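# Six arms lift a marquee roof off its posts

## Task

Lift the marquee's roof clear of its four posts and set it down low on the table. It must stay there unaided: open the grippers and move the arms away afterwards. Every other object on the table must stay as it was, not shifted, leaning or toppled, and no rigid object may be knocked or placed outside the work area.

## Robot and tools

Setup: six identical i2rt Big YAM arms (arm1 to arm6), each with six joints, a two-finger gripper and a wrist camera (armN_cam_wrist). Two fixed room cameras, cam_high and cam_low, also observe the table. Approximate mounts in the scene frame (metres; heading in degrees counter-clockwise from +x): arm1 x=+0.29 y=+0.65 z=+0.72 facing -102; arm2 x=-0.22 y=+0.65 z=+0.72 facing -85; arm3 x=-0.31 y=-0.65 z=+0.72 facing +99; arm4 x=+0.24 y=-0.65 z=+0.72 facing +83; arm5 x=-0.70 y=-0.07 z=+0.72 facing +8; arm6 x=+0.70 y=+0.08 z=+0.72 facing +166. So arm1 and arm2 sit on the +y edge, arm3 and arm4 on the -y edge, arm5 at -x and arm6 at +x, all pointing roughly inward. The scene frame has its origin on the floor with +z up; the table top is near z=0.72. A hand reaches roughly 1.0 m from its joint 1 axis at full stretch.

Motion is commanded only in joint space. execute_actions takes "actions", a list holding one action or nothing. The action is an object keyed by arm name; each arm gets {"joints": {...}} containing any of joint1_rad to joint6_rad (radians) and gripper_m (metres). All values are absolute targets for that arm, not offsets. Arms and joints you omit are not reset and may keep pushing toward an earlier target. Ranges and done-tolerances: joint1_rad -2.879 to 2.879 (±0.045), rotation about the base, positive counter-clockwise viewed from above, 0 meaning along the mount heading; joint2_rad 0 to 3.141 (±0.14), shoulder, 0 is upper arm level pointing back, increasing raises it and then carries it forward; joint3_rad 0 to 3.019 (±0.09), elbow, 0 folded, increasing opens it; joint4_rad -1.692 to 1.57 (±0.055), hand pitch, positive tilts fingers up; joint5_rad -1.57 to 1.57 (±0.03), sideways hand swing, positive toward the arm's right; joint6_rad -2.094 to 2.094 (±0.035), hand roll, positive clockwise seen from behind; gripper_m 0 to 0.093 (±0.003), fingertip gap. Any unknown key or out-of-range number rejects the entire call and nothing moves. Motions in one action begin together but finish independently, and joints move at different rates, so the hand may sweep widely between postures. The optional "cameras" list picks images (names above, or "all"; omitted or null gives all; [] gives none). An empty actions list just reports state and images.

wait takes "seconds" (0 to 10) and commands nothing; it returns the same kind of report. zoom_image takes "camera" and "region" [x0, y0, x1, y1] in pixels from the image's top-left, at most 504 by 504, on a camera present in the latest full result. finished_scene takes "scene", the current scene number, ends it irreversibly and says whether the task succeeded; the next scene's task arrives in its result. Sending a reply with no tool call ends everything.

Reading results: joint_positions gives current angles; the "pictures" line lists the image order. joint_status tells how each commanded motion ended. "off_target" means it stopped short and may still be pushing. After "contact_stop" or "time_out" the joint holds where it stopped, though a timed-out joint may keep a target within 0.375, 0.375, 0.113, 0.225, 0.075 and 0.3 rad (joints 1 to 6) of its position and keep pushing; on_its_own lists such uncommanded holds ("held at" is the held target, not the position). To relieve a push, command the joint its reported position. "joint command not followed" (often with a "cause:" line) means a collision check blocked that arm's joint targets, shown per joint as "not_followed"; grippers in the same action still act, and the blocked targets may be retried later. Joint torques are raw drive outputs with per-arm offset, scale and noise, nonzero even in free air, so treat them as rough hints. A load-bearing joint may sag, and a target very near the current angle may produce no motion.

Hazards: arms do not stop on contact and can push hard. A hard press between two robots ends the run; the self/inter-arm check may react late and ignores fingers, gripper housings and wrist cameras, and no line reports arm-arm contact. Object contact does not count as a robot collision. Sustained pushing or holding heats motors: a MOTOR HOT line appears from 85 °C, and at 100 °C the arm and gripper go limp and drop (OVER-TEMPERATURE FAULT, joints marked "limit_stop_at_motor_heat"; resend targets once cooled). Some heat carries over between scenes. While you compose a reply the simulation keeps running with the last commands held. If a result reports a stop, later motion calls in that same reply are skipped. Objects may occasionally be nudged by outside disturbances. Avoid dropping or slamming the roof, bumping the posts or anything else, and pushing rigid items off the work area. Finish with grippers open and arms withdrawn, then confirm with the cameras that the roof rests low on the table by itself.

Each tool is called in YAML: its name, and indented under it one key for each argument.

## Session

execute_actions:
  actions: []

Scene clock: 0.00 s.
Joint torques (N m, as the arm reports them, + toward a larger angle): no reading
arm1.joint_positions: joint1_rad=+0.260 joint2_rad=+0.405 joint3_rad=+0.535 joint4_rad=-1.237 joint5_rad=+0.194 joint6_rad=-0.388 gripper_m=+0.095
arm1.joint_status: not commanded
arm1.hand: x=+0.2734 y=+0.4589 z=+0.9429 quat_wxyz=(-0.059, -0.523, -0.817, +0.238) (m; scene frame)
arm2.joint_positions: joint1_rad=-0.341 joint2_rad=+0.525 joint3_rad=+0.404 joint4_rad=-1.011 joint5_rad=-0.241 joint6_rad=+0.302 gripper_m=+0.095
arm2.joint_status: not commanded
arm2.hand: x=-0.2334 y=+0.4358 z=+0.9328 quat_wxyz=(-0.237, -0.834, -0.496, +0.055) (m; scene frame)
arm3.joint_positions: joint1_rad=+0.094 joint2_rad=+0.351 joint3_rad=+0.649 joint4_rad=-1.406 joint5_rad=+0.295 joint6_rad=+0.506 gripper_m=+0.094
arm3.joint_status: not commanded
arm3.hand: x=-0.2955 y=-0.4819 z=+1.0381 quat_wxyz=(-0.223, +0.549, -0.791, -0.149) (m; scene frame)
arm4.joint_positions: joint1_rad=-0.213 joint2_rad=+0.469 joint3_rad=+0.485 joint4_rad=-1.098 joint5_rad=-0.151 joint6_rad=-0.534 gripper_m=+0.094
arm4.joint_status: not commanded
arm4.hand: x=+0.2816 y=-0.4418 z=+0.9638 quat_wxyz=(-0.201, +0.766, -0.591, -0.156) (m; scene frame)
arm5.joint_positions: joint1_rad=+0.385 joint2_rad=+0.416 joint3_rad=+0.610 joint4_rad=-1.302 joint5_rad=+0.084 joint6_rad=+0.233 gripper_m=+0.094
arm5.joint_status: not commanded
arm5.hand: x=-0.5319 y=+0.0069 z=+0.9651 quat_wxyz=(-0.235, +0.124, -0.963, -0.047) (m; scene frame)
arm6.joint_positions: joint1_rad=-0.299 joint2_rad=+0.495 joint3_rad=+0.462 joint4_rad=-1.050 joint5_rad=-0.284 joint6_rad=-0.187 gripper_m=+0.095
arm6.joint_status: not commanded
arm6.hand: x=+0.4877 y=+0.1423 z=+0.9222 quat_wxyz=(+0.046, +0.955, -0.120, -0.266) (m; scene frame)
pictures: arm1_cam_wrist, arm2_cam_wrist, arm3_cam_wrist, arm4_cam_wrist, arm5_cam_wrist, arm6_cam_wrist, cam_high, cam_low
Images, in order (width x height): arm1_cam_wrist 504x504, arm2_cam_wrist 504x504, arm3_cam_wrist 504x504, arm4_cam_wrist 504x504, arm5_cam_wrist 504x504, arm6_cam_wrist 504x504, cam_high 504x504, cam_low 504x504.

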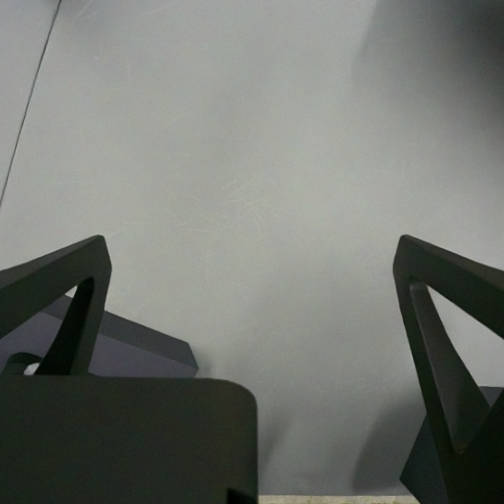

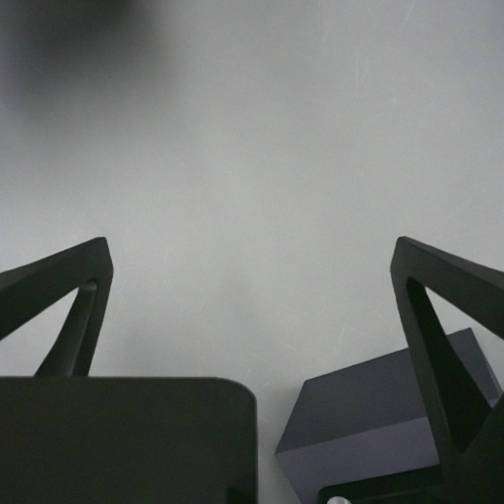

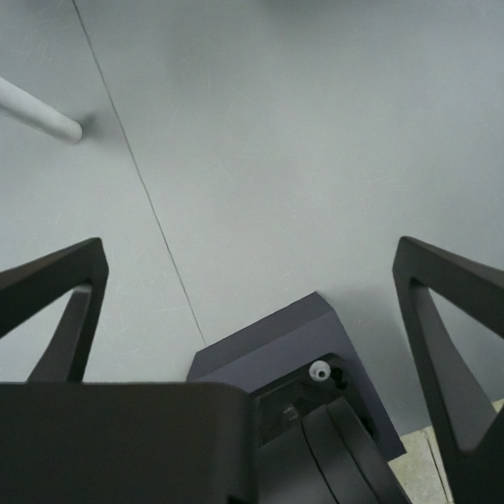

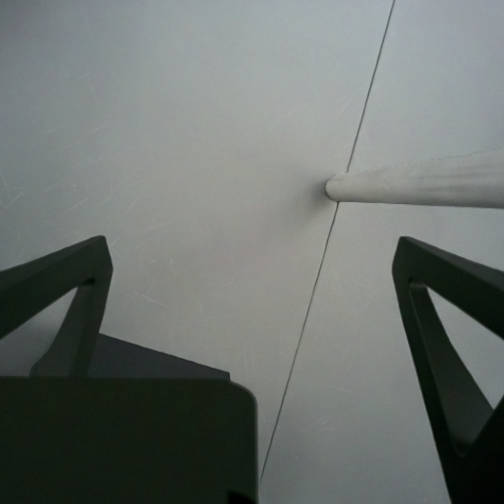

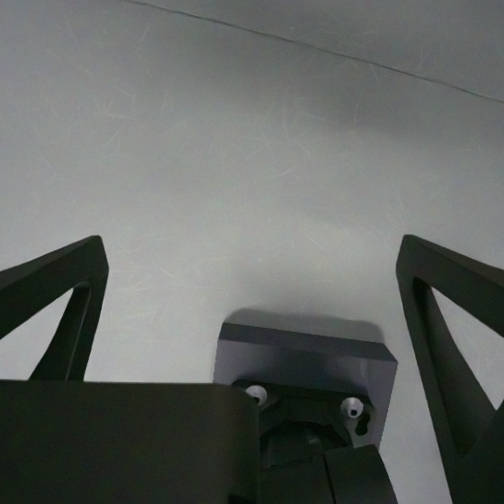

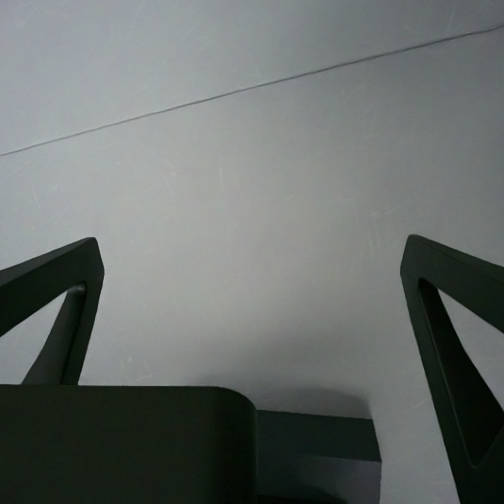

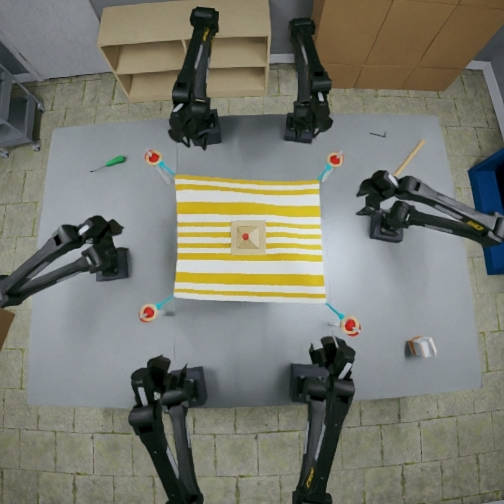

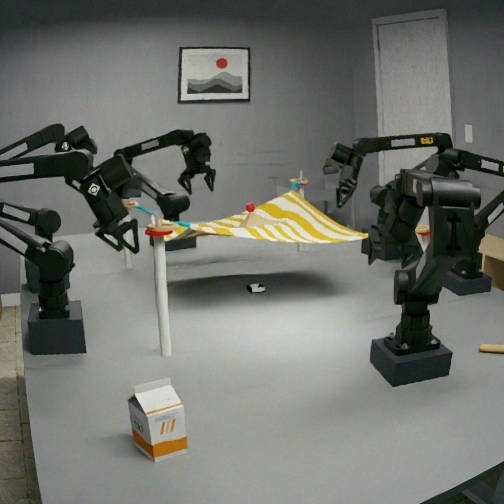

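zoom_image:
  camera: "cam_low"
  region: [100, 160, 440, 370]

zoom_image:
  camera: "cam_high"
  region: [120, 130, 380, 350]

zoom_image:
  camera: "cam_low"
  region: [110, 190, 200, 260]

Region (100, 160, 440, 370) of cam_low's 504x504 image, scaled by 1.482, with more detail than that image has; it fills the top 311 rows of this view, and the rest is white.

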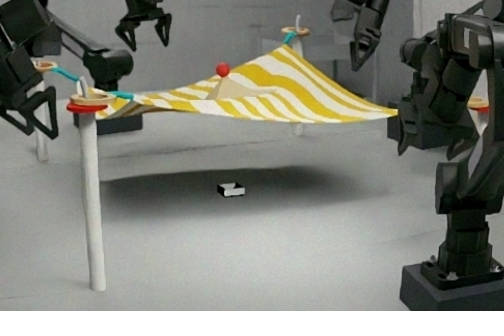

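Region (120, 130, 380, 350) of cam_high's 504x504 image, scaled by 1.938, with more detail than that image has; it fills the top 426 rows of this view, and the rest is white.

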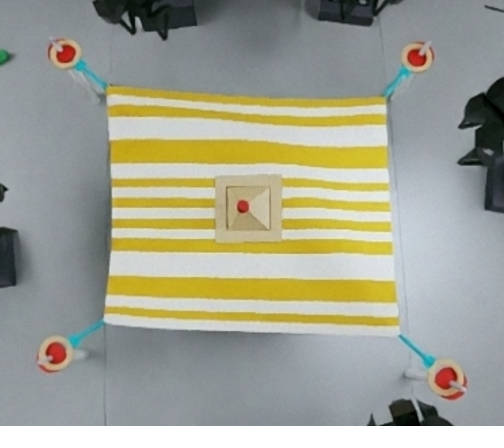

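Region (110, 190, 200, 260) of cam_low's 504x504 image, scaled by 5.600, with more detail than that image has.

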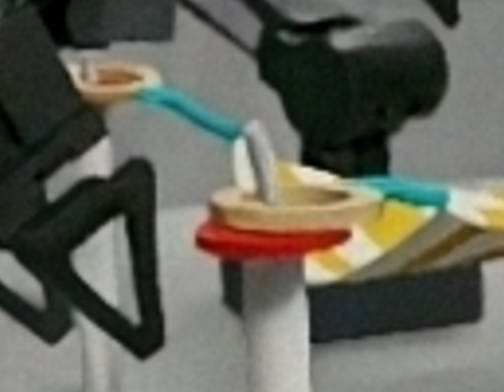

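execute_actions:
  actions:
    - {"arm1":{"joints":{"joint3_rad":1.1,"joint4_rad":-1.6,"joint5_rad":0,"joint6_rad":0}},"arm2":{"joints":{"joint3_rad":1.1,"joint4_rad":-1.6,"joint5_rad":0,"joint6_rad":0}},"arm3":{"joints":{"joint3_rad":1.1,"joint4_rad":-1.6,"joint5_rad":0,"joint6_rad":0}},"arm4":{"joints":{"joint3_rad":1.1,"joint4_rad":-1.6,"joint5_rad":0,"joint6_rad":0}},"arm5":{"joints":{"joint4_rad":-0.2,"joint5_rad":0,"joint6_rad":0}},"arm6":{"joints":{"joint2_rad":0.0,"joint5_rad":0,"joint6_rad":0}}}
  cameras: ["cam_high","cam_low"]

Scene clock: 57.70 s.
Joint torques (N m, as the arm reports them, + toward a larger angle): arm1=[-0.28  3.6  11.78  1.   -0.18  0.23] | arm2=[-2.76  2.2  13.05  1.12  0.14 -0.14] | arm3=[-0.2   5.07 12.39  0.75 -0.18 -0.16] | arm4=[-0.78  4.92 10.16  0.35  0.28  0.08] | arm5=[-1.34  2.59 13.95  3.21 -0.1  -0.08] | arm6=[ 0.38  3.08 13.14  2.12  0.2   0.19]
arm1.joint_positions: joint1_rad=+0.260 joint2_rad=+0.405 joint3_rad=+1.057 joint4_rad=-1.589 joint5_rad=+0.004 joint6_rad=-0.009 gripper_m=+0.095
arm1.joint_status: all done
arm1.hand: x=+0.3025 y=+0.4988 z=+1.1444 quat_wxyz=(-0.226, -0.639, -0.705, +0.211) (m; scene frame)
arm2.joint_positions: joint1_rad=-0.341 joint2_rad=+0.525 joint3_rad=+1.052 joint4_rad=-1.589 joint5_rad=-0.003 joint6_rad=+0.008 gripper_m=+0.095
arm2.joint_status: all done
arm2.hand: x=-0.2684 y=+0.4738 z=+1.1742 quat_wxyz=(-0.157, -0.768, -0.592, +0.188) (m; scene frame)
arm3.joint_positions: joint1_rad=+0.094 joint2_rad=+0.351 joint3_rad=+1.061 joint4_rad=-1.583 joint5_rad=+0.004 joint6_rad=+0.008 gripper_m=+0.094
arm3.joint_status: all done
arm3.hand: x=-0.3382 y=-0.5161 z=+1.1998 quat_wxyz=(-0.214, +0.730, -0.591, -0.267) (m; scene frame)
arm4.joint_positions: joint1_rad=-0.213 joint2_rad=+0.469 joint3_rad=+1.063 joint4_rad=-1.581 joint5_rad=-0.003 joint6_rad=-0.015 gripper_m=+0.094
arm4.joint_status: all done
arm4.hand: x=+0.2922 y=-0.4928 z=+1.1814 quat_wxyz=(-0.233, +0.568, -0.771, -0.170) (m; scene frame)
arm5.joint_positions: joint1_rad=+0.385 joint2_rad=+0.416 joint3_rad=+0.610 joint4_rad=-0.224 joint5_rad=+0.003 joint6_rad=+0.010 gripper_m=+0.094
arm5.joint_status: all done
arm5.hand: x=-0.4222 y=+0.0842 z=+1.1790 quat_wxyz=(-0.678, +0.175, -0.691, -0.179) (m; scene frame)
arm6.joint_positions: joint1_rad=-0.299 joint2_rad=+0.006 joint3_rad=+0.462 joint4_rad=-1.050 joint5_rad=-0.003 joint6_rad=-0.013 gripper_m=+0.095
arm6.joint_status: all done
arm6.hand: x=+0.5311 y=+0.1718 z=+1.0075 quat_wxyz=(-0.122, +0.859, -0.215, -0.449) (m; scene frame)
pictures: cam_high, cam_low
Images, in order (width x height): cam_high 504x504, cam_low 504x504.

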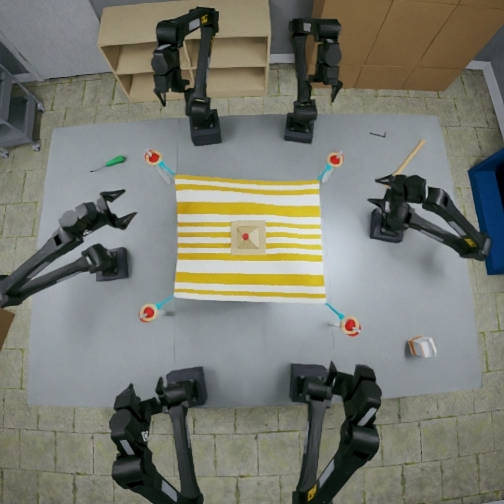

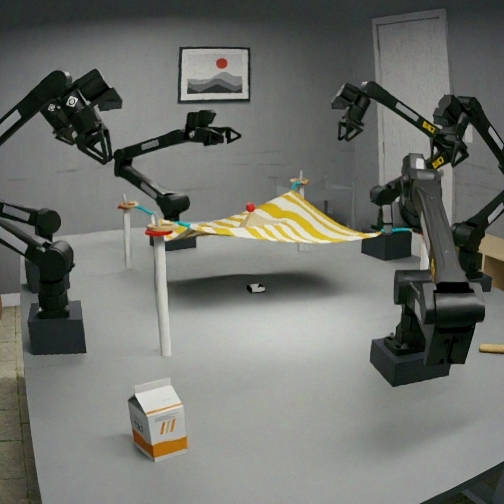

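execute_actions:
  actions:
    - {"arm1":{"joints":{"joint1_rad":0.55,"joint2_rad":1.066,"joint3_rad":1.315,"joint4_rad":-1.66}},"arm2":{"joints":{"joint1_rad":-0.707,"joint2_rad":1.166,"joint3_rad":1.257,"joint4_rad":-1.5}},"arm3":{"joints":{"joint1_rad":0.235,"joint2_rad":1.242,"joint3_rad":1.323,"joint4_rad":-1.49}},"arm4":{"joints":{"joint1_rad":-0.33,"joint2_rad":1.103,"joint3_rad":1.23,"joint4_rad":-1.536}},"arm5":{"joints":{"joint1_rad":0,"joint4_rad":-1.2}},"arm6":{"joints":{"joint1_rad":0.2}}}
  cameras: ["arm1_cam_wrist","arm2_cam_wrist","arm3_cam_wrist","arm4_cam_wrist","cam_high","cam_low"]

Scene clock: 103.53 s.
Joint torques (N m, as the arm reports them, + toward a larger angle): arm1=[ 0.54 -6.15 10.66  0.32 -0.16  0.23] | arm2=[-3.29 -6.44 11.17  1.23  0.11 -0.12] | arm3=[  0.49 -11.65  11.74   1.15  -0.14  -0.08] | arm4=[-1.03 -6.6   9.22  0.7   0.25  0.06] | arm5=[-1.45  3.42 13.53  1.1   0.   -0.07] | arm6=[ 1.13  3.08 13.1   2.09  0.13  0.18]
arm1.joint_positions: joint1_rad=+0.541 joint2_rad=+1.075 joint3_rad=+1.295 joint4_rad=-1.652 joint5_rad=+0.003 joint6_rad=-0.009 gripper_m=+0.095
arm1.joint_status: all done
arm1.hand: x=+0.4009 y=+0.3606 z=+1.1036 quat_wxyz=(-0.055, -0.560, -0.826, +0.038) (m; scene frame)
arm2.joint_positions: joint1_rad=-0.700 joint2_rad=+1.180 joint3_rad=+1.237 joint4_rad=-1.509 joint5_rad=-0.002 joint6_rad=+0.007 gripper_m=+0.095
arm2.joint_status: all done
arm2.hand: x=-0.4237 y=+0.3589 z=+1.0990 quat_wxyz=(-0.028, -0.886, -0.460, +0.044) (m; scene frame)
arm3.joint_positions: joint1_rad=+0.227 joint2_rad=+1.253 joint3_rad=+1.308 joint4_rad=-1.503 joint5_rad=+0.004 joint6_rad=+0.007 gripper_m=+0.094
arm3.joint_status: all done
arm3.hand: x=-0.4398 y=-0.2938 z=+1.1038 quat_wxyz=(-0.036, +0.817, -0.574, -0.050) (m; scene frame)
arm4.joint_positions: joint1_rad=-0.322 joint2_rad=+1.111 joint3_rad=+1.216 joint4_rad=-1.550 joint5_rad=-0.003 joint6_rad=-0.014 gripper_m=+0.094
arm4.joint_status: all done
arm4.hand: x=+0.3744 y=-0.3543 z=+1.1071 quat_wxyz=(-0.053, +0.547, -0.835, -0.037) (m; scene frame)
arm5.joint_positions: joint1_rad=+0.003 joint2_rad=+0.416 joint3_rad=+0.610 joint4_rad=-1.187 joint5_rad=+0.001 joint6_rad=+0.009 gripper_m=+0.094
arm5.joint_status: all done
arm5.hand: x=-0.4923 y=-0.0452 z=+0.9788 quat_wxyz=(-0.291, +0.055, -0.955, -0.022) (m; scene frame)
arm6.joint_positions: joint1_rad=+0.190 joint2_rad=+0.006 joint3_rad=+0.462 joint4_rad=-1.050 joint5_rad=-0.002 joint6_rad=-0.012 gripper_m=+0.095
arm6.joint_status: all done
arm6.hand: x=+0.5071 y=+0.0831 z=+1.0070 quat_wxyz=(-0.008, +0.886, -0.002, -0.464) (m; scene frame)
pictures: arm1_cam_wrist, arm2_cam_wrist, arm3_cam_wrist, arm4_cam_wrist, cam_high, cam_low
Images, in order (width x height): arm1_cam_wrist 504x504, arm2_cam_wrist 504x504, arm3_cam_wrist 504x504, arm4_cam_wrist 504x504, cam_high 504x504, cam_low 504x504.

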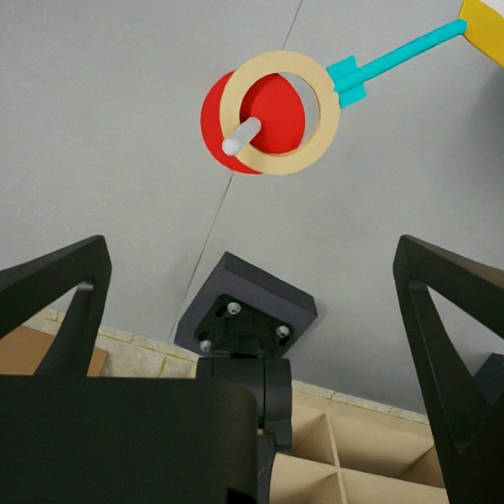

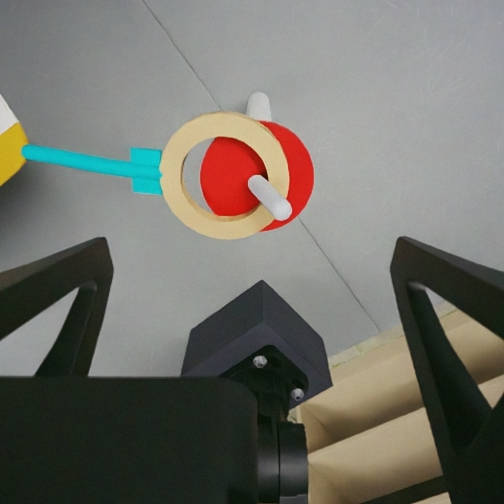

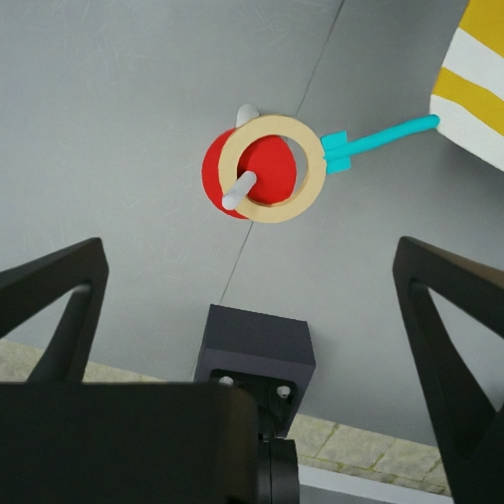

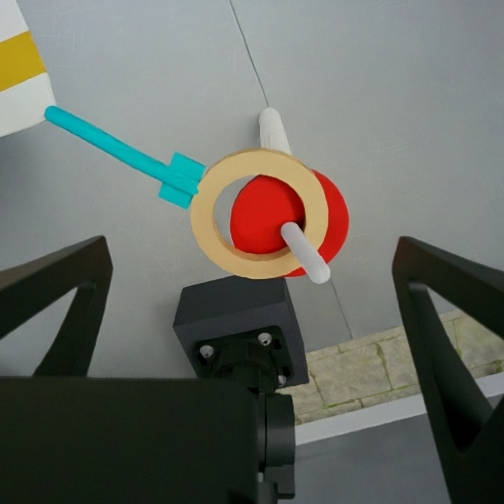

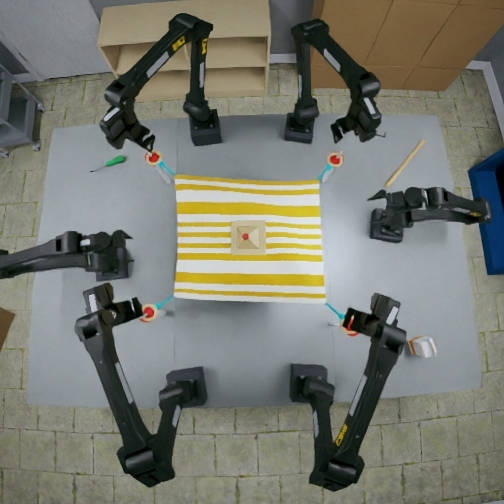

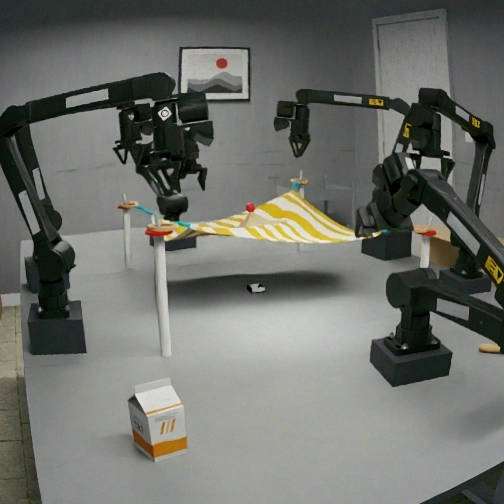

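execute_actions:
  actions:
    - {"arm1":{"joints":{"joint1_rad":0.375,"joint2_rad":1.236,"joint3_rad":1.22,"joint4_rad":-1.535,"joint6_rad":0.97,"gripper_m":0.055}},"arm2":{"joints":{"joint1_rad":-0.522,"joint2_rad":1.238,"joint3_rad":1.175,"joint4_rad":-1.49,"joint6_rad":-1.235,"gripper_m":0.055}},"arm3":{"joints":{"joint1_rad":0.076,"joint2_rad":1.326,"joint3_rad":1.15,"joint4_rad":-1.375,"joint6_rad":1.1,"gripper_m":0.055}},"arm4":{"joints":{"joint1_rad":-0.204,"joint2_rad":1.165,"joint3_rad":1.22,"joint4_rad":-1.62,"joint6_rad":-0.955,"gripper_m":0.055}}}
  cameras: ["arm1_cam_wrist","arm2_cam_wrist","arm3_cam_wrist","arm4_cam_wrist","cam_low"]

Scene clock: 170.67 s.
Joint torques (N m, as the arm reports them, + toward a larger angle): arm1=[-0.23 -8.24  9.68  0.69 -0.03  0.25] | arm2=[-2.92 -5.65  8.68  1.09 -0.04 -0.11] | arm3=[  0.35 -12.5   10.21   1.02   0.03   0.03] | arm4=[-0.58 -6.28  8.27 -0.45  0.11 -0.26] | arm5=[-0.75  3.36 13.4   1.16 -0.03 -0.06] | arm6=[ 1.1   2.99 13.1   2.08  0.13  0.18]
arm1.joint_positions: joint1_rad=+0.374 joint2_rad=+1.249 joint3_rad=+1.207 joint4_rad=-1.544 joint5_rad=+0.001 joint6_rad=+0.960 gripper_m=+0.055
arm1.joint_status: all done
arm1.hand: x=+0.3593 y=+0.3113 z=+1.0170 quat_wxyz=(+0.010, -0.918, -0.396, -0.002) (m; scene frame)
arm2.joint_positions: joint1_rad=-0.518 joint2_rad=+1.234 joint3_rad=+1.181 joint4_rad=-1.502 joint5_rad=-0.001 joint6_rad=-1.226 gripper_m=+0.055
arm2.joint_status: all done
arm2.hand: x=-0.3660 y=+0.3324 z=+1.0595 quat_wxyz=(-0.005, -0.375, -0.927, +0.001) (m; scene frame)
arm3.joint_positions: joint1_rad=+0.070 joint2_rad=+1.338 joint3_rad=+1.147 joint4_rad=-1.393 joint5_rad=+0.001 joint6_rad=+1.092 gripper_m=+0.055
arm3.joint_status: all done
arm3.hand: x=-0.3813 y=-0.2847 z=+1.0112 quat_wxyz=(+0.001, +0.331, -0.944, +0.006) (m; scene frame)
arm4.joint_positions: joint1_rad=-0.205 joint2_rad=+1.162 joint3_rad=+1.216 joint4_rad=-1.603 joint5_rad=-0.002 joint6_rad=-0.940 gripper_m=+0.055
arm4.joint_status: all done
arm4.hand: x=+0.3374 y=-0.3457 z=+1.0909 quat_wxyz=(-0.012, +0.892, -0.452, -0.004) (m; scene frame)
arm5.joint_positions: joint1_rad=+0.003 joint2_rad=+0.416 joint3_rad=+0.610 joint4_rad=-1.187 joint5_rad=+0.001 joint6_rad=+0.009 gripper_m=+0.094
arm5.joint_status: not commanded
arm5.hand: x=-0.4923 y=-0.0452 z=+0.9788 quat_wxyz=(-0.291, +0.055, -0.955, -0.022) (m; scene frame)
arm6.joint_positions: joint1_rad=+0.190 joint2_rad=+0.006 joint3_rad=+0.462 joint4_rad=-1.050 joint5_rad=-0.002 joint6_rad=-0.012 gripper_m=+0.095
arm6.joint_status: not commanded
arm6.hand: x=+0.5071 y=+0.0831 z=+1.0070 quat_wxyz=(-0.008, +0.886, -0.002, -0.464) (m; scene frame)
pictures: arm1_cam_wrist, arm2_cam_wrist, arm3_cam_wrist, arm4_cam_wrist, cam_low
Images, in order (width x height): arm1_cam_wrist 504x504, arm2_cam_wrist 504x504, arm3_cam_wrist 504x504, arm4_cam_wrist 504x504, cam_low 504x504.

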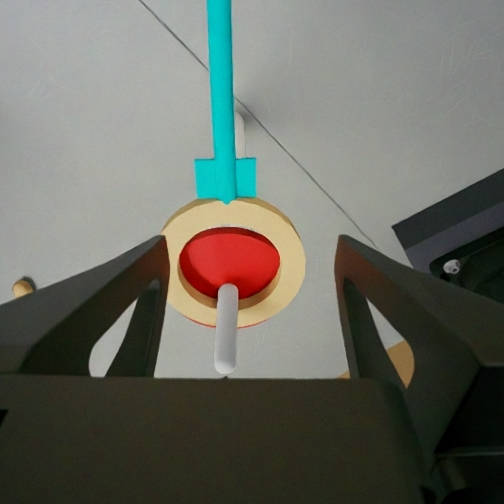

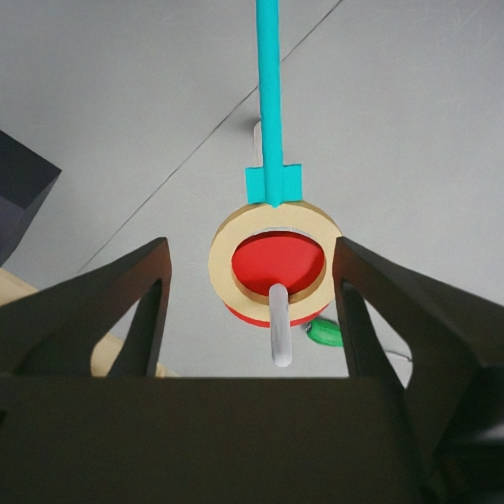

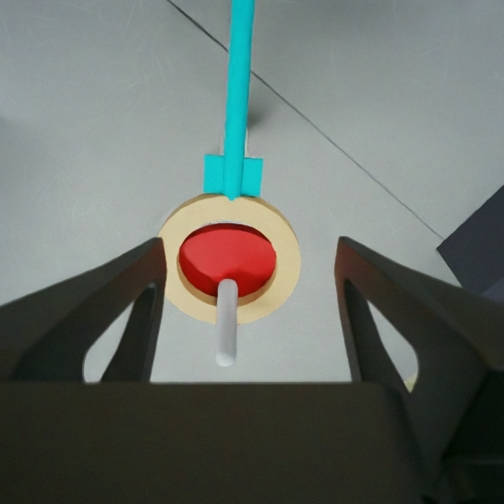

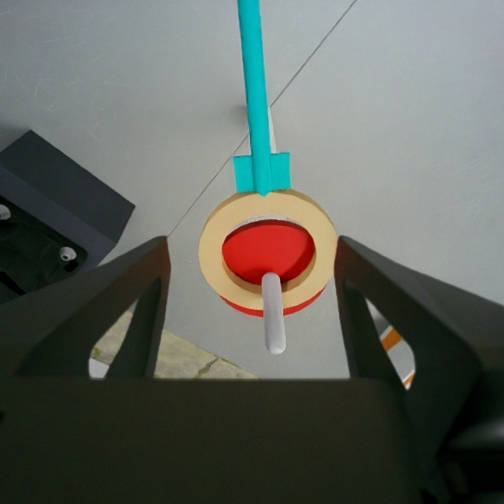

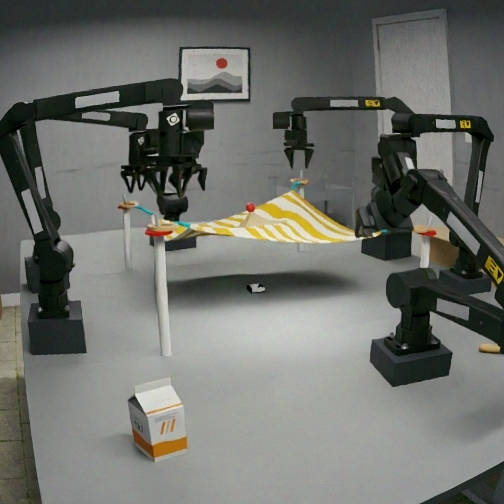

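execute_actions:
  actions:
    - {"arm1":{"joints":{"joint2_rad":1.283,"joint3_rad":1.146,"joint4_rad":-1.405}},"arm2":{"joints":{"joint1_rad":-0.535,"joint2_rad":1.285,"joint3_rad":1.081,"joint4_rad":-1.355}},"arm3":{"joints":{"joint1_rad":0.055,"joint2_rad":1.382,"joint3_rad":1.08,"joint4_rad":-1.242}},"arm4":{"joints":{"joint1_rad":-0.183,"joint2_rad":1.2,"joint3_rad":1.118,"joint4_rad":-1.468}}}
  cameras: ["arm1_cam_wrist","arm2_cam_wrist","arm3_cam_wrist","arm4_cam_wrist","cam_low"]

Scene clock: 198.97 s.
Joint torques (N m, as the arm reports them, + toward a larger angle): arm1=[-0.12 -8.51  8.89  0.94 -0.04  0.24] | arm2=[-3.62 -6.22  8.6   1.15 -0.04 -0.14] | arm3=[ -1.09 -12.27   9.24   1.07   0.01   0.07] | arm4=[ 0.27 -8.16  8.3   0.69  0.12 -0.28] | arm5=[-1.41  3.23 13.52  1.04  0.   -0.06] | arm6=[ 1.1   3.04 13.09  2.11  0.13  0.19]
arm1.joint_positions: joint1_rad=+0.374 joint2_rad=+1.289 joint3_rad=+1.141 joint4_rad=-1.419 joint5_rad=+0.001 joint6_rad=+0.961 gripper_m=+0.055
arm1.joint_status: all done
arm1.hand: x=+0.3626 y=+0.2958 z=+0.9783 quat_wxyz=(+0.001, -0.918, -0.396, +0.000) (m; scene frame)
arm2.joint_positions: joint1_rad=-0.521 joint2_rad=+1.279 joint3_rad=+1.085 joint4_rad=-1.367 joint5_rad=-0.001 joint6_rad=-1.227 gripper_m=+0.055
arm2.joint_status: all done
arm2.hand: x=-0.3697 y=+0.3251 z=+1.0084 quat_wxyz=(-0.005, -0.376, -0.927, -0.002) (m; scene frame)
arm3.joint_positions: joint1_rad=+0.068 joint2_rad=+1.384 joint3_rad=+1.086 joint4_rad=-1.259 joint5_rad=+0.001 joint6_rad=+1.092 gripper_m=+0.055
arm3.joint_status: all done
arm3.hand: x=-0.3837 y=-0.2704 z=+0.9727 quat_wxyz=(-0.001, +0.330, -0.944, -0.008) (m; scene frame)
arm4.joint_positions: joint1_rad=-0.195 joint2_rad=+1.200 joint3_rad=+1.112 joint4_rad=-1.486 joint5_rad=-0.002 joint6_rad=-0.941 gripper_m=+0.055
arm4.joint_status: all done
arm4.hand: x=+0.3366 y=-0.3374 z=+1.0400 quat_wxyz=(+0.000, +0.894, -0.447, -0.002) (m; scene frame)
arm5.joint_positions: joint1_rad=+0.003 joint2_rad=+0.416 joint3_rad=+0.610 joint4_rad=-1.187 joint5_rad=+0.001 joint6_rad=+0.009 gripper_m=+0.094
arm5.joint_status: not commanded
arm5.hand: x=-0.4923 y=-0.0452 z=+0.9788 quat_wxyz=(-0.291, +0.055, -0.955, -0.022) (m; scene frame)
arm6.joint_positions: joint1_rad=+0.190 joint2_rad=+0.006 joint3_rad=+0.462 joint4_rad=-1.050 joint5_rad=-0.002 joint6_rad=-0.012 gripper_m=+0.095
arm6.joint_status: not commanded
arm6.hand: x=+0.5071 y=+0.0831 z=+1.0070 quat_wxyz=(-0.008, +0.886, -0.002, -0.464) (m; scene frame)
pictures: arm1_cam_wrist, arm2_cam_wrist, arm3_cam_wrist, arm4_cam_wrist, cam_low
Images, in order (width x height): arm1_cam_wrist 504x504, arm2_cam_wrist 504x504, arm3_cam_wrist 504x504, arm4_cam_wrist 504x504, cam_low 504x504.

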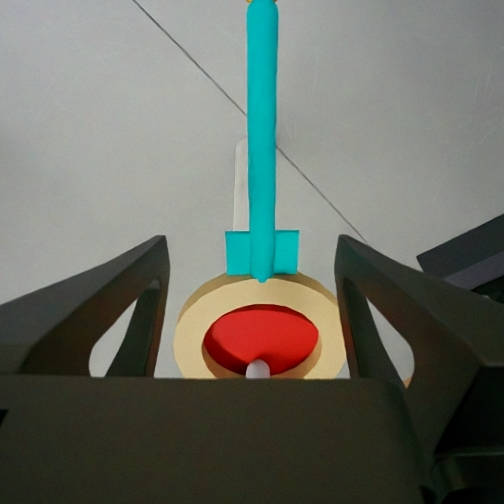

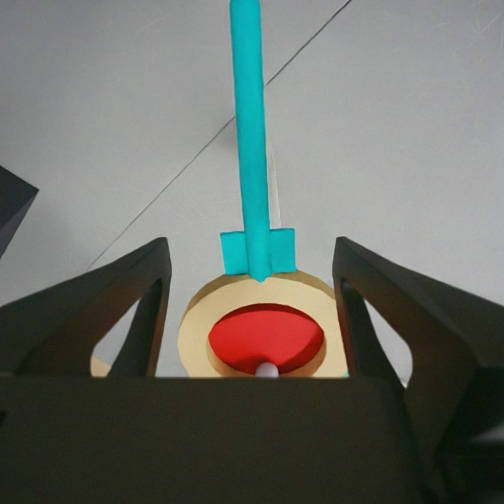

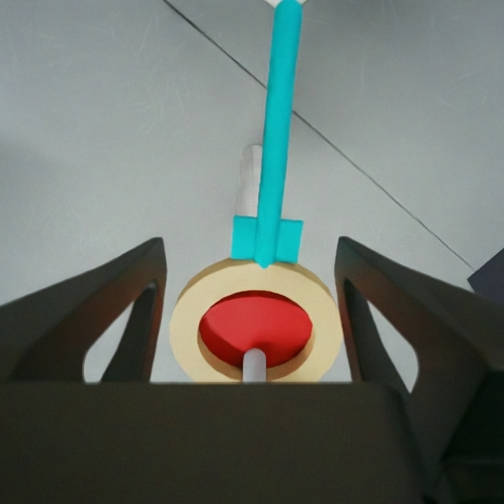

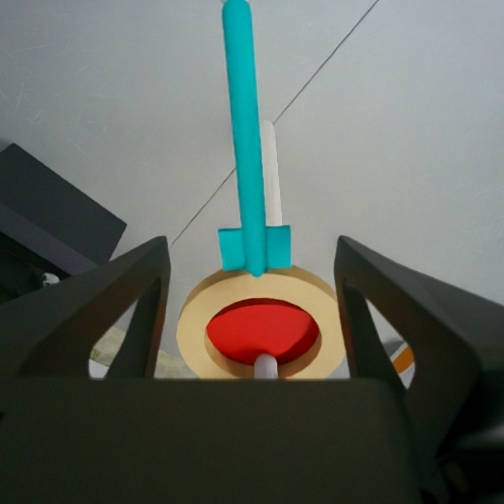

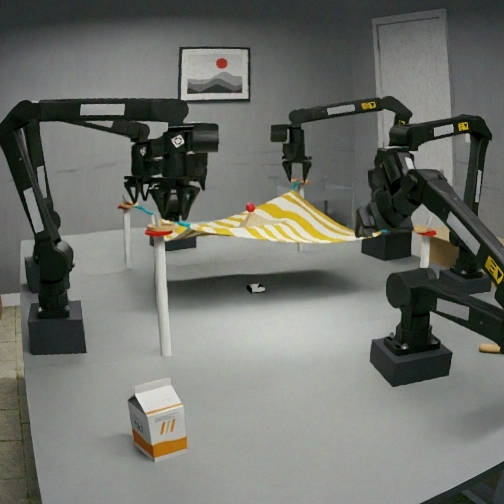

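zoom_image:
  camera: "cam_low"
  region: [110, 170, 210, 250]

zoom_image:
  camera: "cam_low"
  region: [260, 140, 340, 200]

Region (110, 170, 210, 250) of cam_low's 504x504 image, scaled by 5.040, with more detail than that image has; it fills the top 403 rows of this view, and the rest is white.

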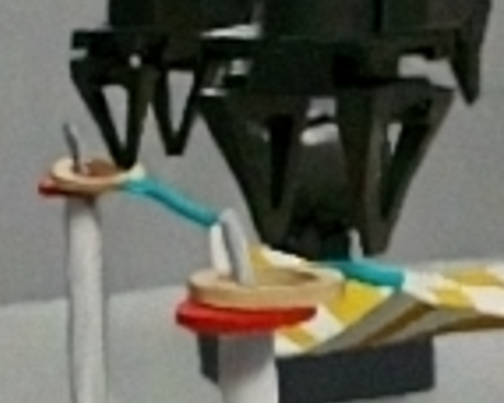

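Region (260, 140, 340, 200) of cam_low's 504x504 image, scaled by 6.300, with more detail than that image has; it fills the top 378 rows of this view, and the rest is white.

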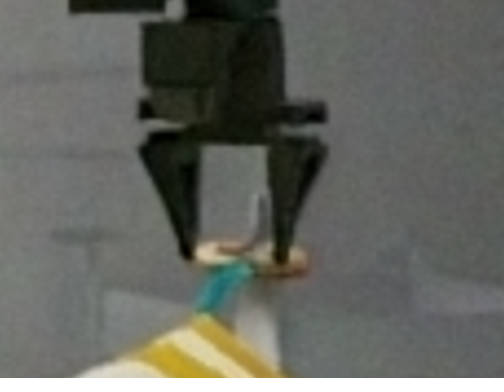

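execute_actions:
  actions:
    - {"arm1":{"joints":{"joint3_rad":1.088,"joint4_rad":-1.347}},"arm2":{"joints":{"joint2_rad":1.303,"joint3_rad":1.04,"joint4_rad":-1.296}},"arm3":{"joints":{"joint2_rad":1.395,"joint3_rad":1.016,"joint4_rad":-1.167}},"arm4":{"joints":{"joint3_rad":1.06,"joint4_rad":-1.402}}}
  cameras: ["arm1_cam_wrist","arm2_cam_wrist","arm3_cam_wrist","arm4_cam_wrist","cam_low"]

Scene clock: 236.43 s.
Joint torques (N m, as the arm reports them, + toward a larger angle): arm1=[-0.03 -8.03  9.    0.95 -0.04  0.22] | arm2=[-3.65 -5.6   8.23  1.16 -0.04 -0.13] | arm3=[ -1.12 -10.69   8.83   1.13   0.03   0.06] | arm4=[ 0.17 -7.32  8.16  0.67  0.13 -0.29] | arm5=[-1.1   3.4  13.38  0.98 -0.01 -0.05] | arm6=[ 1.14  3.07 13.11  2.09  0.13  0.18]
arm1.joint_positions: joint1_rad=+0.374 joint2_rad=+1.289 joint3_rad=+1.083 joint4_rad=-1.361 joint5_rad=+0.001 joint6_rad=+0.961 gripper_m=+0.055
arm1.joint_status: all done
arm1.hand: x=+0.3618 y=+0.2997 z=+0.9566 quat_wxyz=(+0.001, -0.918, -0.396, +0.000) (m; scene frame)
arm2.joint_positions: joint1_rad=-0.521 joint2_rad=+1.284 joint3_rad=+1.048 joint4_rad=-1.309 joint5_rad=-0.001 joint6_rad=-1.227 gripper_m=+0.055
arm2.joint_status: all done
arm2.hand: x=-0.3706 y=+0.3227 z=+0.9928 quat_wxyz=(-0.005, -0.376, -0.927, +0.006) (m; scene frame)
arm3.joint_positions: joint1_rad=+0.068 joint2_rad=+1.387 joint3_rad=+1.021 joint4_rad=-1.185 joint5_rad=+0.001 joint6_rad=+1.093 gripper_m=+0.055
arm3.joint_status: all done
arm3.hand: x=-0.3826 y=-0.2760 z=+0.9479 quat_wxyz=(-0.001, +0.330, -0.944, -0.011) (m; scene frame)
arm4.joint_positions: joint1_rad=-0.195 joint2_rad=+1.200 joint3_rad=+1.057 joint4_rad=-1.419 joint5_rad=-0.002 joint6_rad=-0.941 gripper_m=+0.055
arm4.joint_status: all done
arm4.hand: x=+0.3366 y=-0.3371 z=+1.0190 quat_wxyz=(-0.005, +0.894, -0.447, -0.003) (m; scene frame)
arm5.joint_positions: joint1_rad=+0.003 joint2_rad=+0.416 joint3_rad=+0.610 joint4_rad=-1.187 joint5_rad=+0.001 joint6_rad=+0.009 gripper_m=+0.094
arm5.joint_status: not commanded
arm5.hand: x=-0.4923 y=-0.0452 z=+0.9788 quat_wxyz=(-0.291, +0.055, -0.955, -0.022) (m; scene frame)
arm6.joint_positions: joint1_rad=+0.190 joint2_rad=+0.006 joint3_rad=+0.462 joint4_rad=-1.050 joint5_rad=-0.002 joint6_rad=-0.012 gripper_m=+0.095
arm6.joint_status: not commanded
arm6.hand: x=+0.5071 y=+0.0831 z=+1.0070 quat_wxyz=(-0.008, +0.886, -0.002, -0.464) (m; scene frame)
pictures: arm1_cam_wrist, arm2_cam_wrist, arm3_cam_wrist, arm4_cam_wrist, cam_low
Images, in order (width x height): arm1_cam_wrist 504x504, arm2_cam_wrist 504x504, arm3_cam_wrist 504x504, arm4_cam_wrist 504x504, cam_low 504x504.

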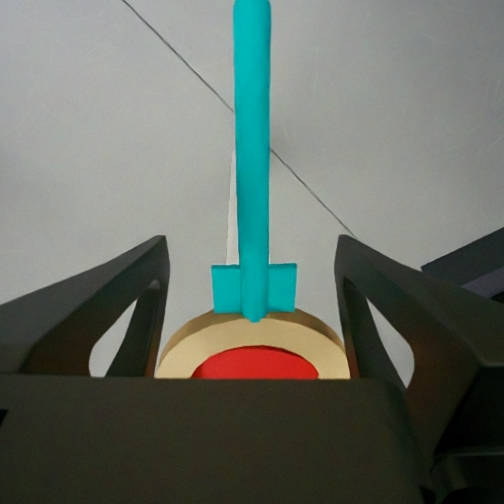

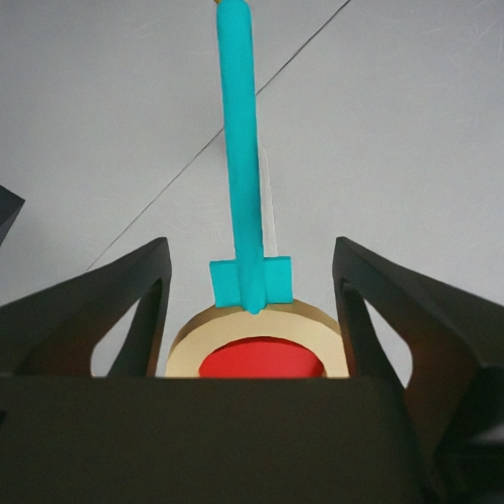

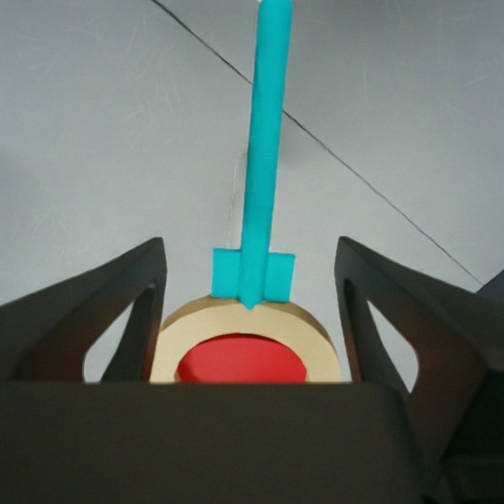

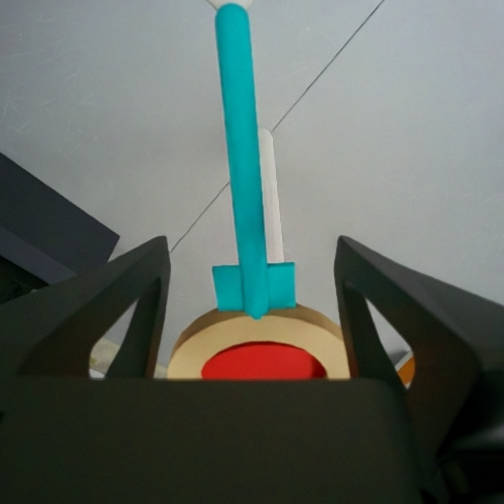

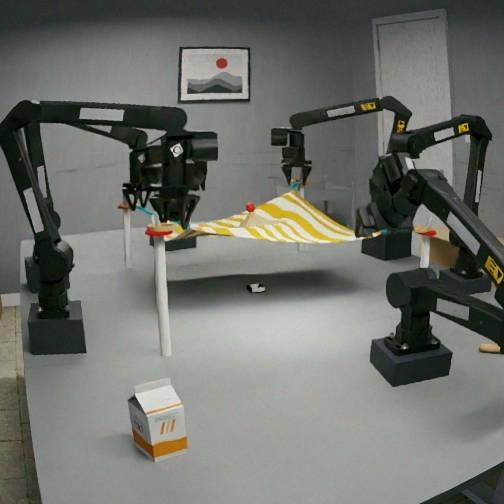

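zoom_image:
  camera: "cam_low"
  region: [115, 185, 205, 245]

zoom_image:
  camera: "cam_low"
  region: [270, 155, 330, 200]

zoom_image:
  camera: "arm1_cam_wrist"
  region: [120, 210, 380, 390]

Region (115, 185, 205, 245) of cam_low's 504x504 image, scaled by 5.600, with more detail than that image has.

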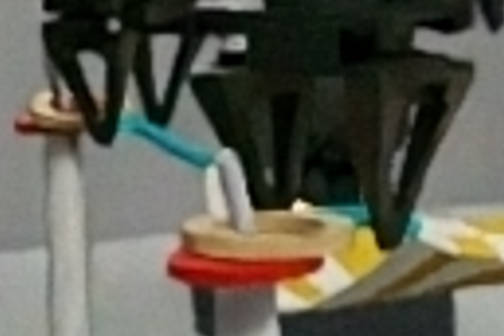

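Region (270, 155, 330, 200) of cam_low's 504x504 image, scaled by 8.400, with more detail than that image has; it fills the top 378 rows of this view, and the rest is white.

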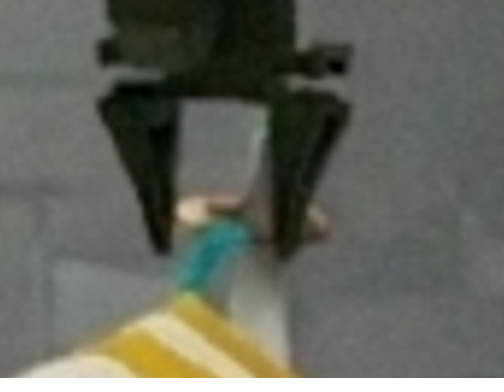

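Region (120, 210, 380, 390) of arm1_cam_wrist's 504x504 image, scaled by 1.938, with more detail than that image has; it fills the top 349 rows of this view, and the rest is white.

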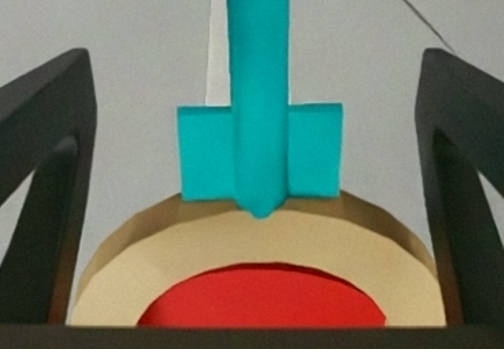

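execute_actions:
  actions:
    - {"arm1":{"joints":{"joint4_rad":-1.385,"joint5_rad":-0.03,"gripper_m":0.035}},"arm2":{"joints":{"joint5_rad":0.035,"gripper_m":0.035}},"arm3":{"joints":{"gripper_m":0.035}},"arm4":{"joints":{"joint4_rad":-1.445,"joint5_rad":0.03,"gripper_m":0.035}}}
  cameras: []

execute_actions:
  actions:
    - {"arm1":{"joints":{"gripper_m":0.0}},"arm2":{"joints":{"gripper_m":0.0}},"arm3":{"joints":{"gripper_m":0.0}},"arm4":{"joints":{"gripper_m":0.0}}}
  cameras: ["arm1_cam_wrist","arm2_cam_wrist","arm3_cam_wrist","arm4_cam_wrist"]

Scene clock: 259.70 s.
Joint torques (N m, as the arm reports them, + toward a larger angle): arm1=[-0.08 -7.92  8.8  -0.18 -0.15  0.23] | arm2=[-3.59 -5.24  8.25  1.1   0.18 -0.12] | arm3=[ -1.16 -11.09   9.11   1.15   0.04   0.07] | arm4=[ 0.03 -7.47  8.15 -0.55  0.24 -0.28] | arm5=[-1.31  3.55 13.47  0.99  0.01 -0.06] | arm6=[ 1.1   3.07 13.1   2.11  0.13  0.19]
arm1.joint_positions: joint1_rad=+0.374 joint2_rad=+1.289 joint3_rad=+1.083 joint4_rad=-1.372 joint5_rad=-0.026 joint6_rad=+0.961 gripper_m=+0.035
arm1.joint_status: all done
arm1.hand: x=+0.3657 y=+0.3034 z=+0.9566 quat_wxyz=(+0.004, -0.918, -0.396, -0.014) (m; scene frame)
arm2.joint_positions: joint1_rad=-0.521 joint2_rad=+1.284 joint3_rad=+1.048 joint4_rad=-1.307 joint5_rad=+0.030 joint6_rad=-1.228 gripper_m=+0.035
arm2.joint_status: all done
arm2.hand: x=-0.3756 y=+0.3246 z=+0.9929 quat_wxyz=(+0.011, -0.375, -0.927, +0.006) (m; scene frame)
arm3.joint_positions: joint1_rad=+0.068 joint2_rad=+1.387 joint3_rad=+1.021 joint4_rad=-1.185 joint5_rad=+0.001 joint6_rad=+1.093 gripper_m=+0.035
arm3.joint_status: all done
arm3.hand: x=-0.3826 y=-0.2760 z=+0.9479 quat_wxyz=(-0.001, +0.330, -0.944, -0.011) (m; scene frame)
arm4.joint_positions: joint1_rad=-0.195 joint2_rad=+1.200 joint3_rad=+1.057 joint4_rad=-1.428 joint5_rad=+0.026 joint6_rad=-0.941 gripper_m=+0.035
arm4.joint_status: all done
arm4.hand: x=+0.3406 y=-0.3405 z=+1.0190 quat_wxyz=(-0.003, +0.894, -0.447, +0.011) (m; scene frame)
arm5.joint_positions: joint1_rad=+0.003 joint2_rad=+0.416 joint3_rad=+0.610 joint4_rad=-1.187 joint5_rad=+0.001 joint6_rad=+0.009 gripper_m=+0.094
arm5.joint_status: not commanded
arm5.hand: x=-0.4923 y=-0.0452 z=+0.9788 quat_wxyz=(-0.291, +0.055, -0.955, -0.022) (m; scene frame)
arm6.joint_positions: joint1_rad=+0.190 joint2_rad=+0.006 joint3_rad=+0.462 joint4_rad=-1.050 joint5_rad=-0.002 joint6_rad=-0.012 gripper_m=+0.095
arm6.joint_status: not commanded
arm6.hand: x=+0.5071 y=+0.0831 z=+1.0070 quat_wxyz=(-0.008, +0.886, -0.002, -0.464) (m; scene frame)
pictures: none
No camera images: the call's "cameras" was empty. Leave "cameras" out to get every camera's image.

Scene clock: 260.23 s.
Joint torques (N m, as the arm reports them, + toward a larger angle): arm1=[-0.36 -8.01  8.97 -0.15 -0.16  0.23] | arm2=[-3.56 -5.07  8.25  0.97  0.16 -0.12] | arm3=[ -1.19 -11.33   9.1    1.18   0.02   0.07] | arm4=[-0.35 -7.7   8.2  -0.55  0.22 -0.26] | arm5=[-1.69  3.47 13.48  1.15  0.01 -0.04] | arm6=[ 1.08  3.   13.1   2.1   0.13  0.18]
arm1.joint_positions: joint1_rad=+0.374 joint2_rad=+1.289 joint3_rad=+1.083 joint4_rad=-1.372 joint5_rad=-0.026 joint6_rad=+0.961 gripper_m=+0.022
arm1.joint_status: gripper_m off_target (ended at +0.022, target +0.000)
arm1.hand: x=+0.3657 y=+0.3034 z=+0.9566 quat_wxyz=(+0.004, -0.918, -0.396, -0.014) (m; scene frame)
arm2.joint_positions: joint1_rad=-0.521 joint2_rad=+1.284 joint3_rad=+1.048 joint4_rad=-1.305 joint5_rad=+0.030 joint6_rad=-1.228 gripper_m=+0.022
arm2.joint_status: gripper_m off_target (ended at +0.022, target +0.000)
arm2.hand: x=-0.3759 y=+0.3241 z=+0.9929 quat_wxyz=(+0.011, -0.375, -0.927, +0.007) (m; scene frame)
arm3.joint_positions: joint1_rad=+0.068 joint2_rad=+1.387 joint3_rad=+1.021 joint4_rad=-1.185 joint5_rad=+0.001 joint6_rad=+1.093 gripper_m=+0.021
arm3.joint_status: gripper_m off_target (ended at +0.021, target +0.000)
arm3.hand: x=-0.3826 y=-0.2760 z=+0.9479 quat_wxyz=(-0.001, +0.330, -0.944, -0.011) (m; scene frame)
arm4.joint_positions: joint1_rad=-0.195 joint2_rad=+1.200 joint3_rad=+1.057 joint4_rad=-1.428 joint5_rad=+0.026 joint6_rad=-0.943 gripper_m=+0.022
arm4.joint_status: gripper_m off_target (ended at +0.022, target +0.000)
arm4.hand: x=+0.3405 y=-0.3405 z=+1.0190 quat_wxyz=(-0.003, +0.895, -0.446, +0.011) (m; scene frame)
arm5.joint_positions: joint1_rad=+0.003 joint2_rad=+0.416 joint3_rad=+0.610 joint4_rad=-1.187 joint5_rad=+0.001 joint6_rad=+0.009 gripper_m=+0.094
arm5.joint_status: not commanded
arm5.hand: x=-0.4923 y=-0.0452 z=+0.9788 quat_wxyz=(-0.291, +0.055, -0.955, -0.022) (m; scene frame)
arm6.joint_positions: joint1_rad=+0.190 joint2_rad=+0.006 joint3_rad=+0.462 joint4_rad=-1.050 joint5_rad=-0.002 joint6_rad=-0.012 gripper_m=+0.095
arm6.joint_status: not commanded
arm6.hand: x=+0.5071 y=+0.0831 z=+1.0070 quat_wxyz=(-0.008, +0.886, -0.002, -0.464) (m; scene frame)
pictures: arm1_cam_wrist, arm2_cam_wrist, arm3_cam_wrist, arm4_cam_wrist
Images, in order (width x height): arm1_cam_wrist 504x504, arm2_cam_wrist 504x504, arm3_cam_wrist 504x504, arm4_cam_wrist 504x504.

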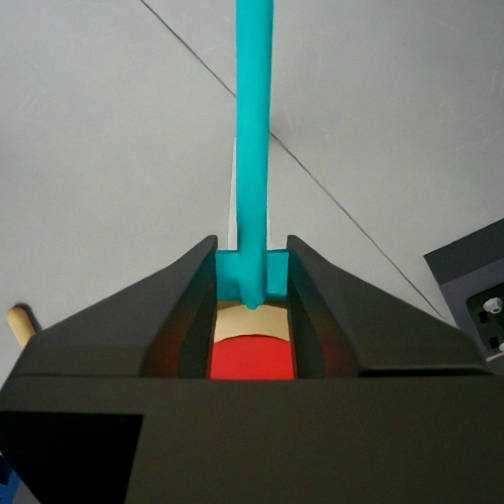

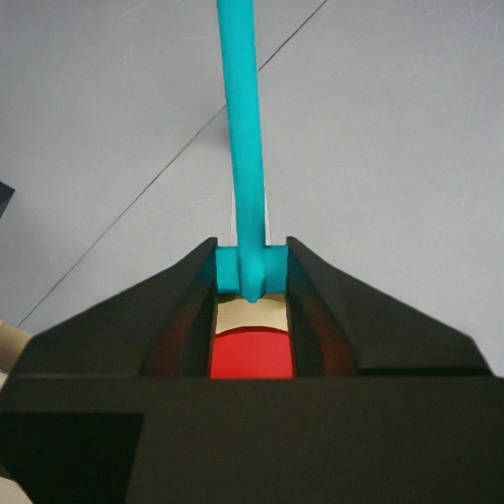

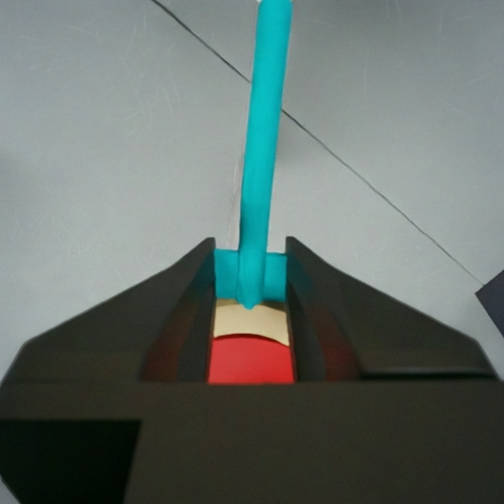

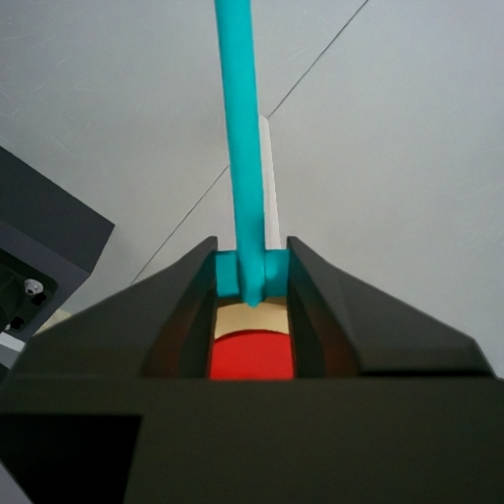

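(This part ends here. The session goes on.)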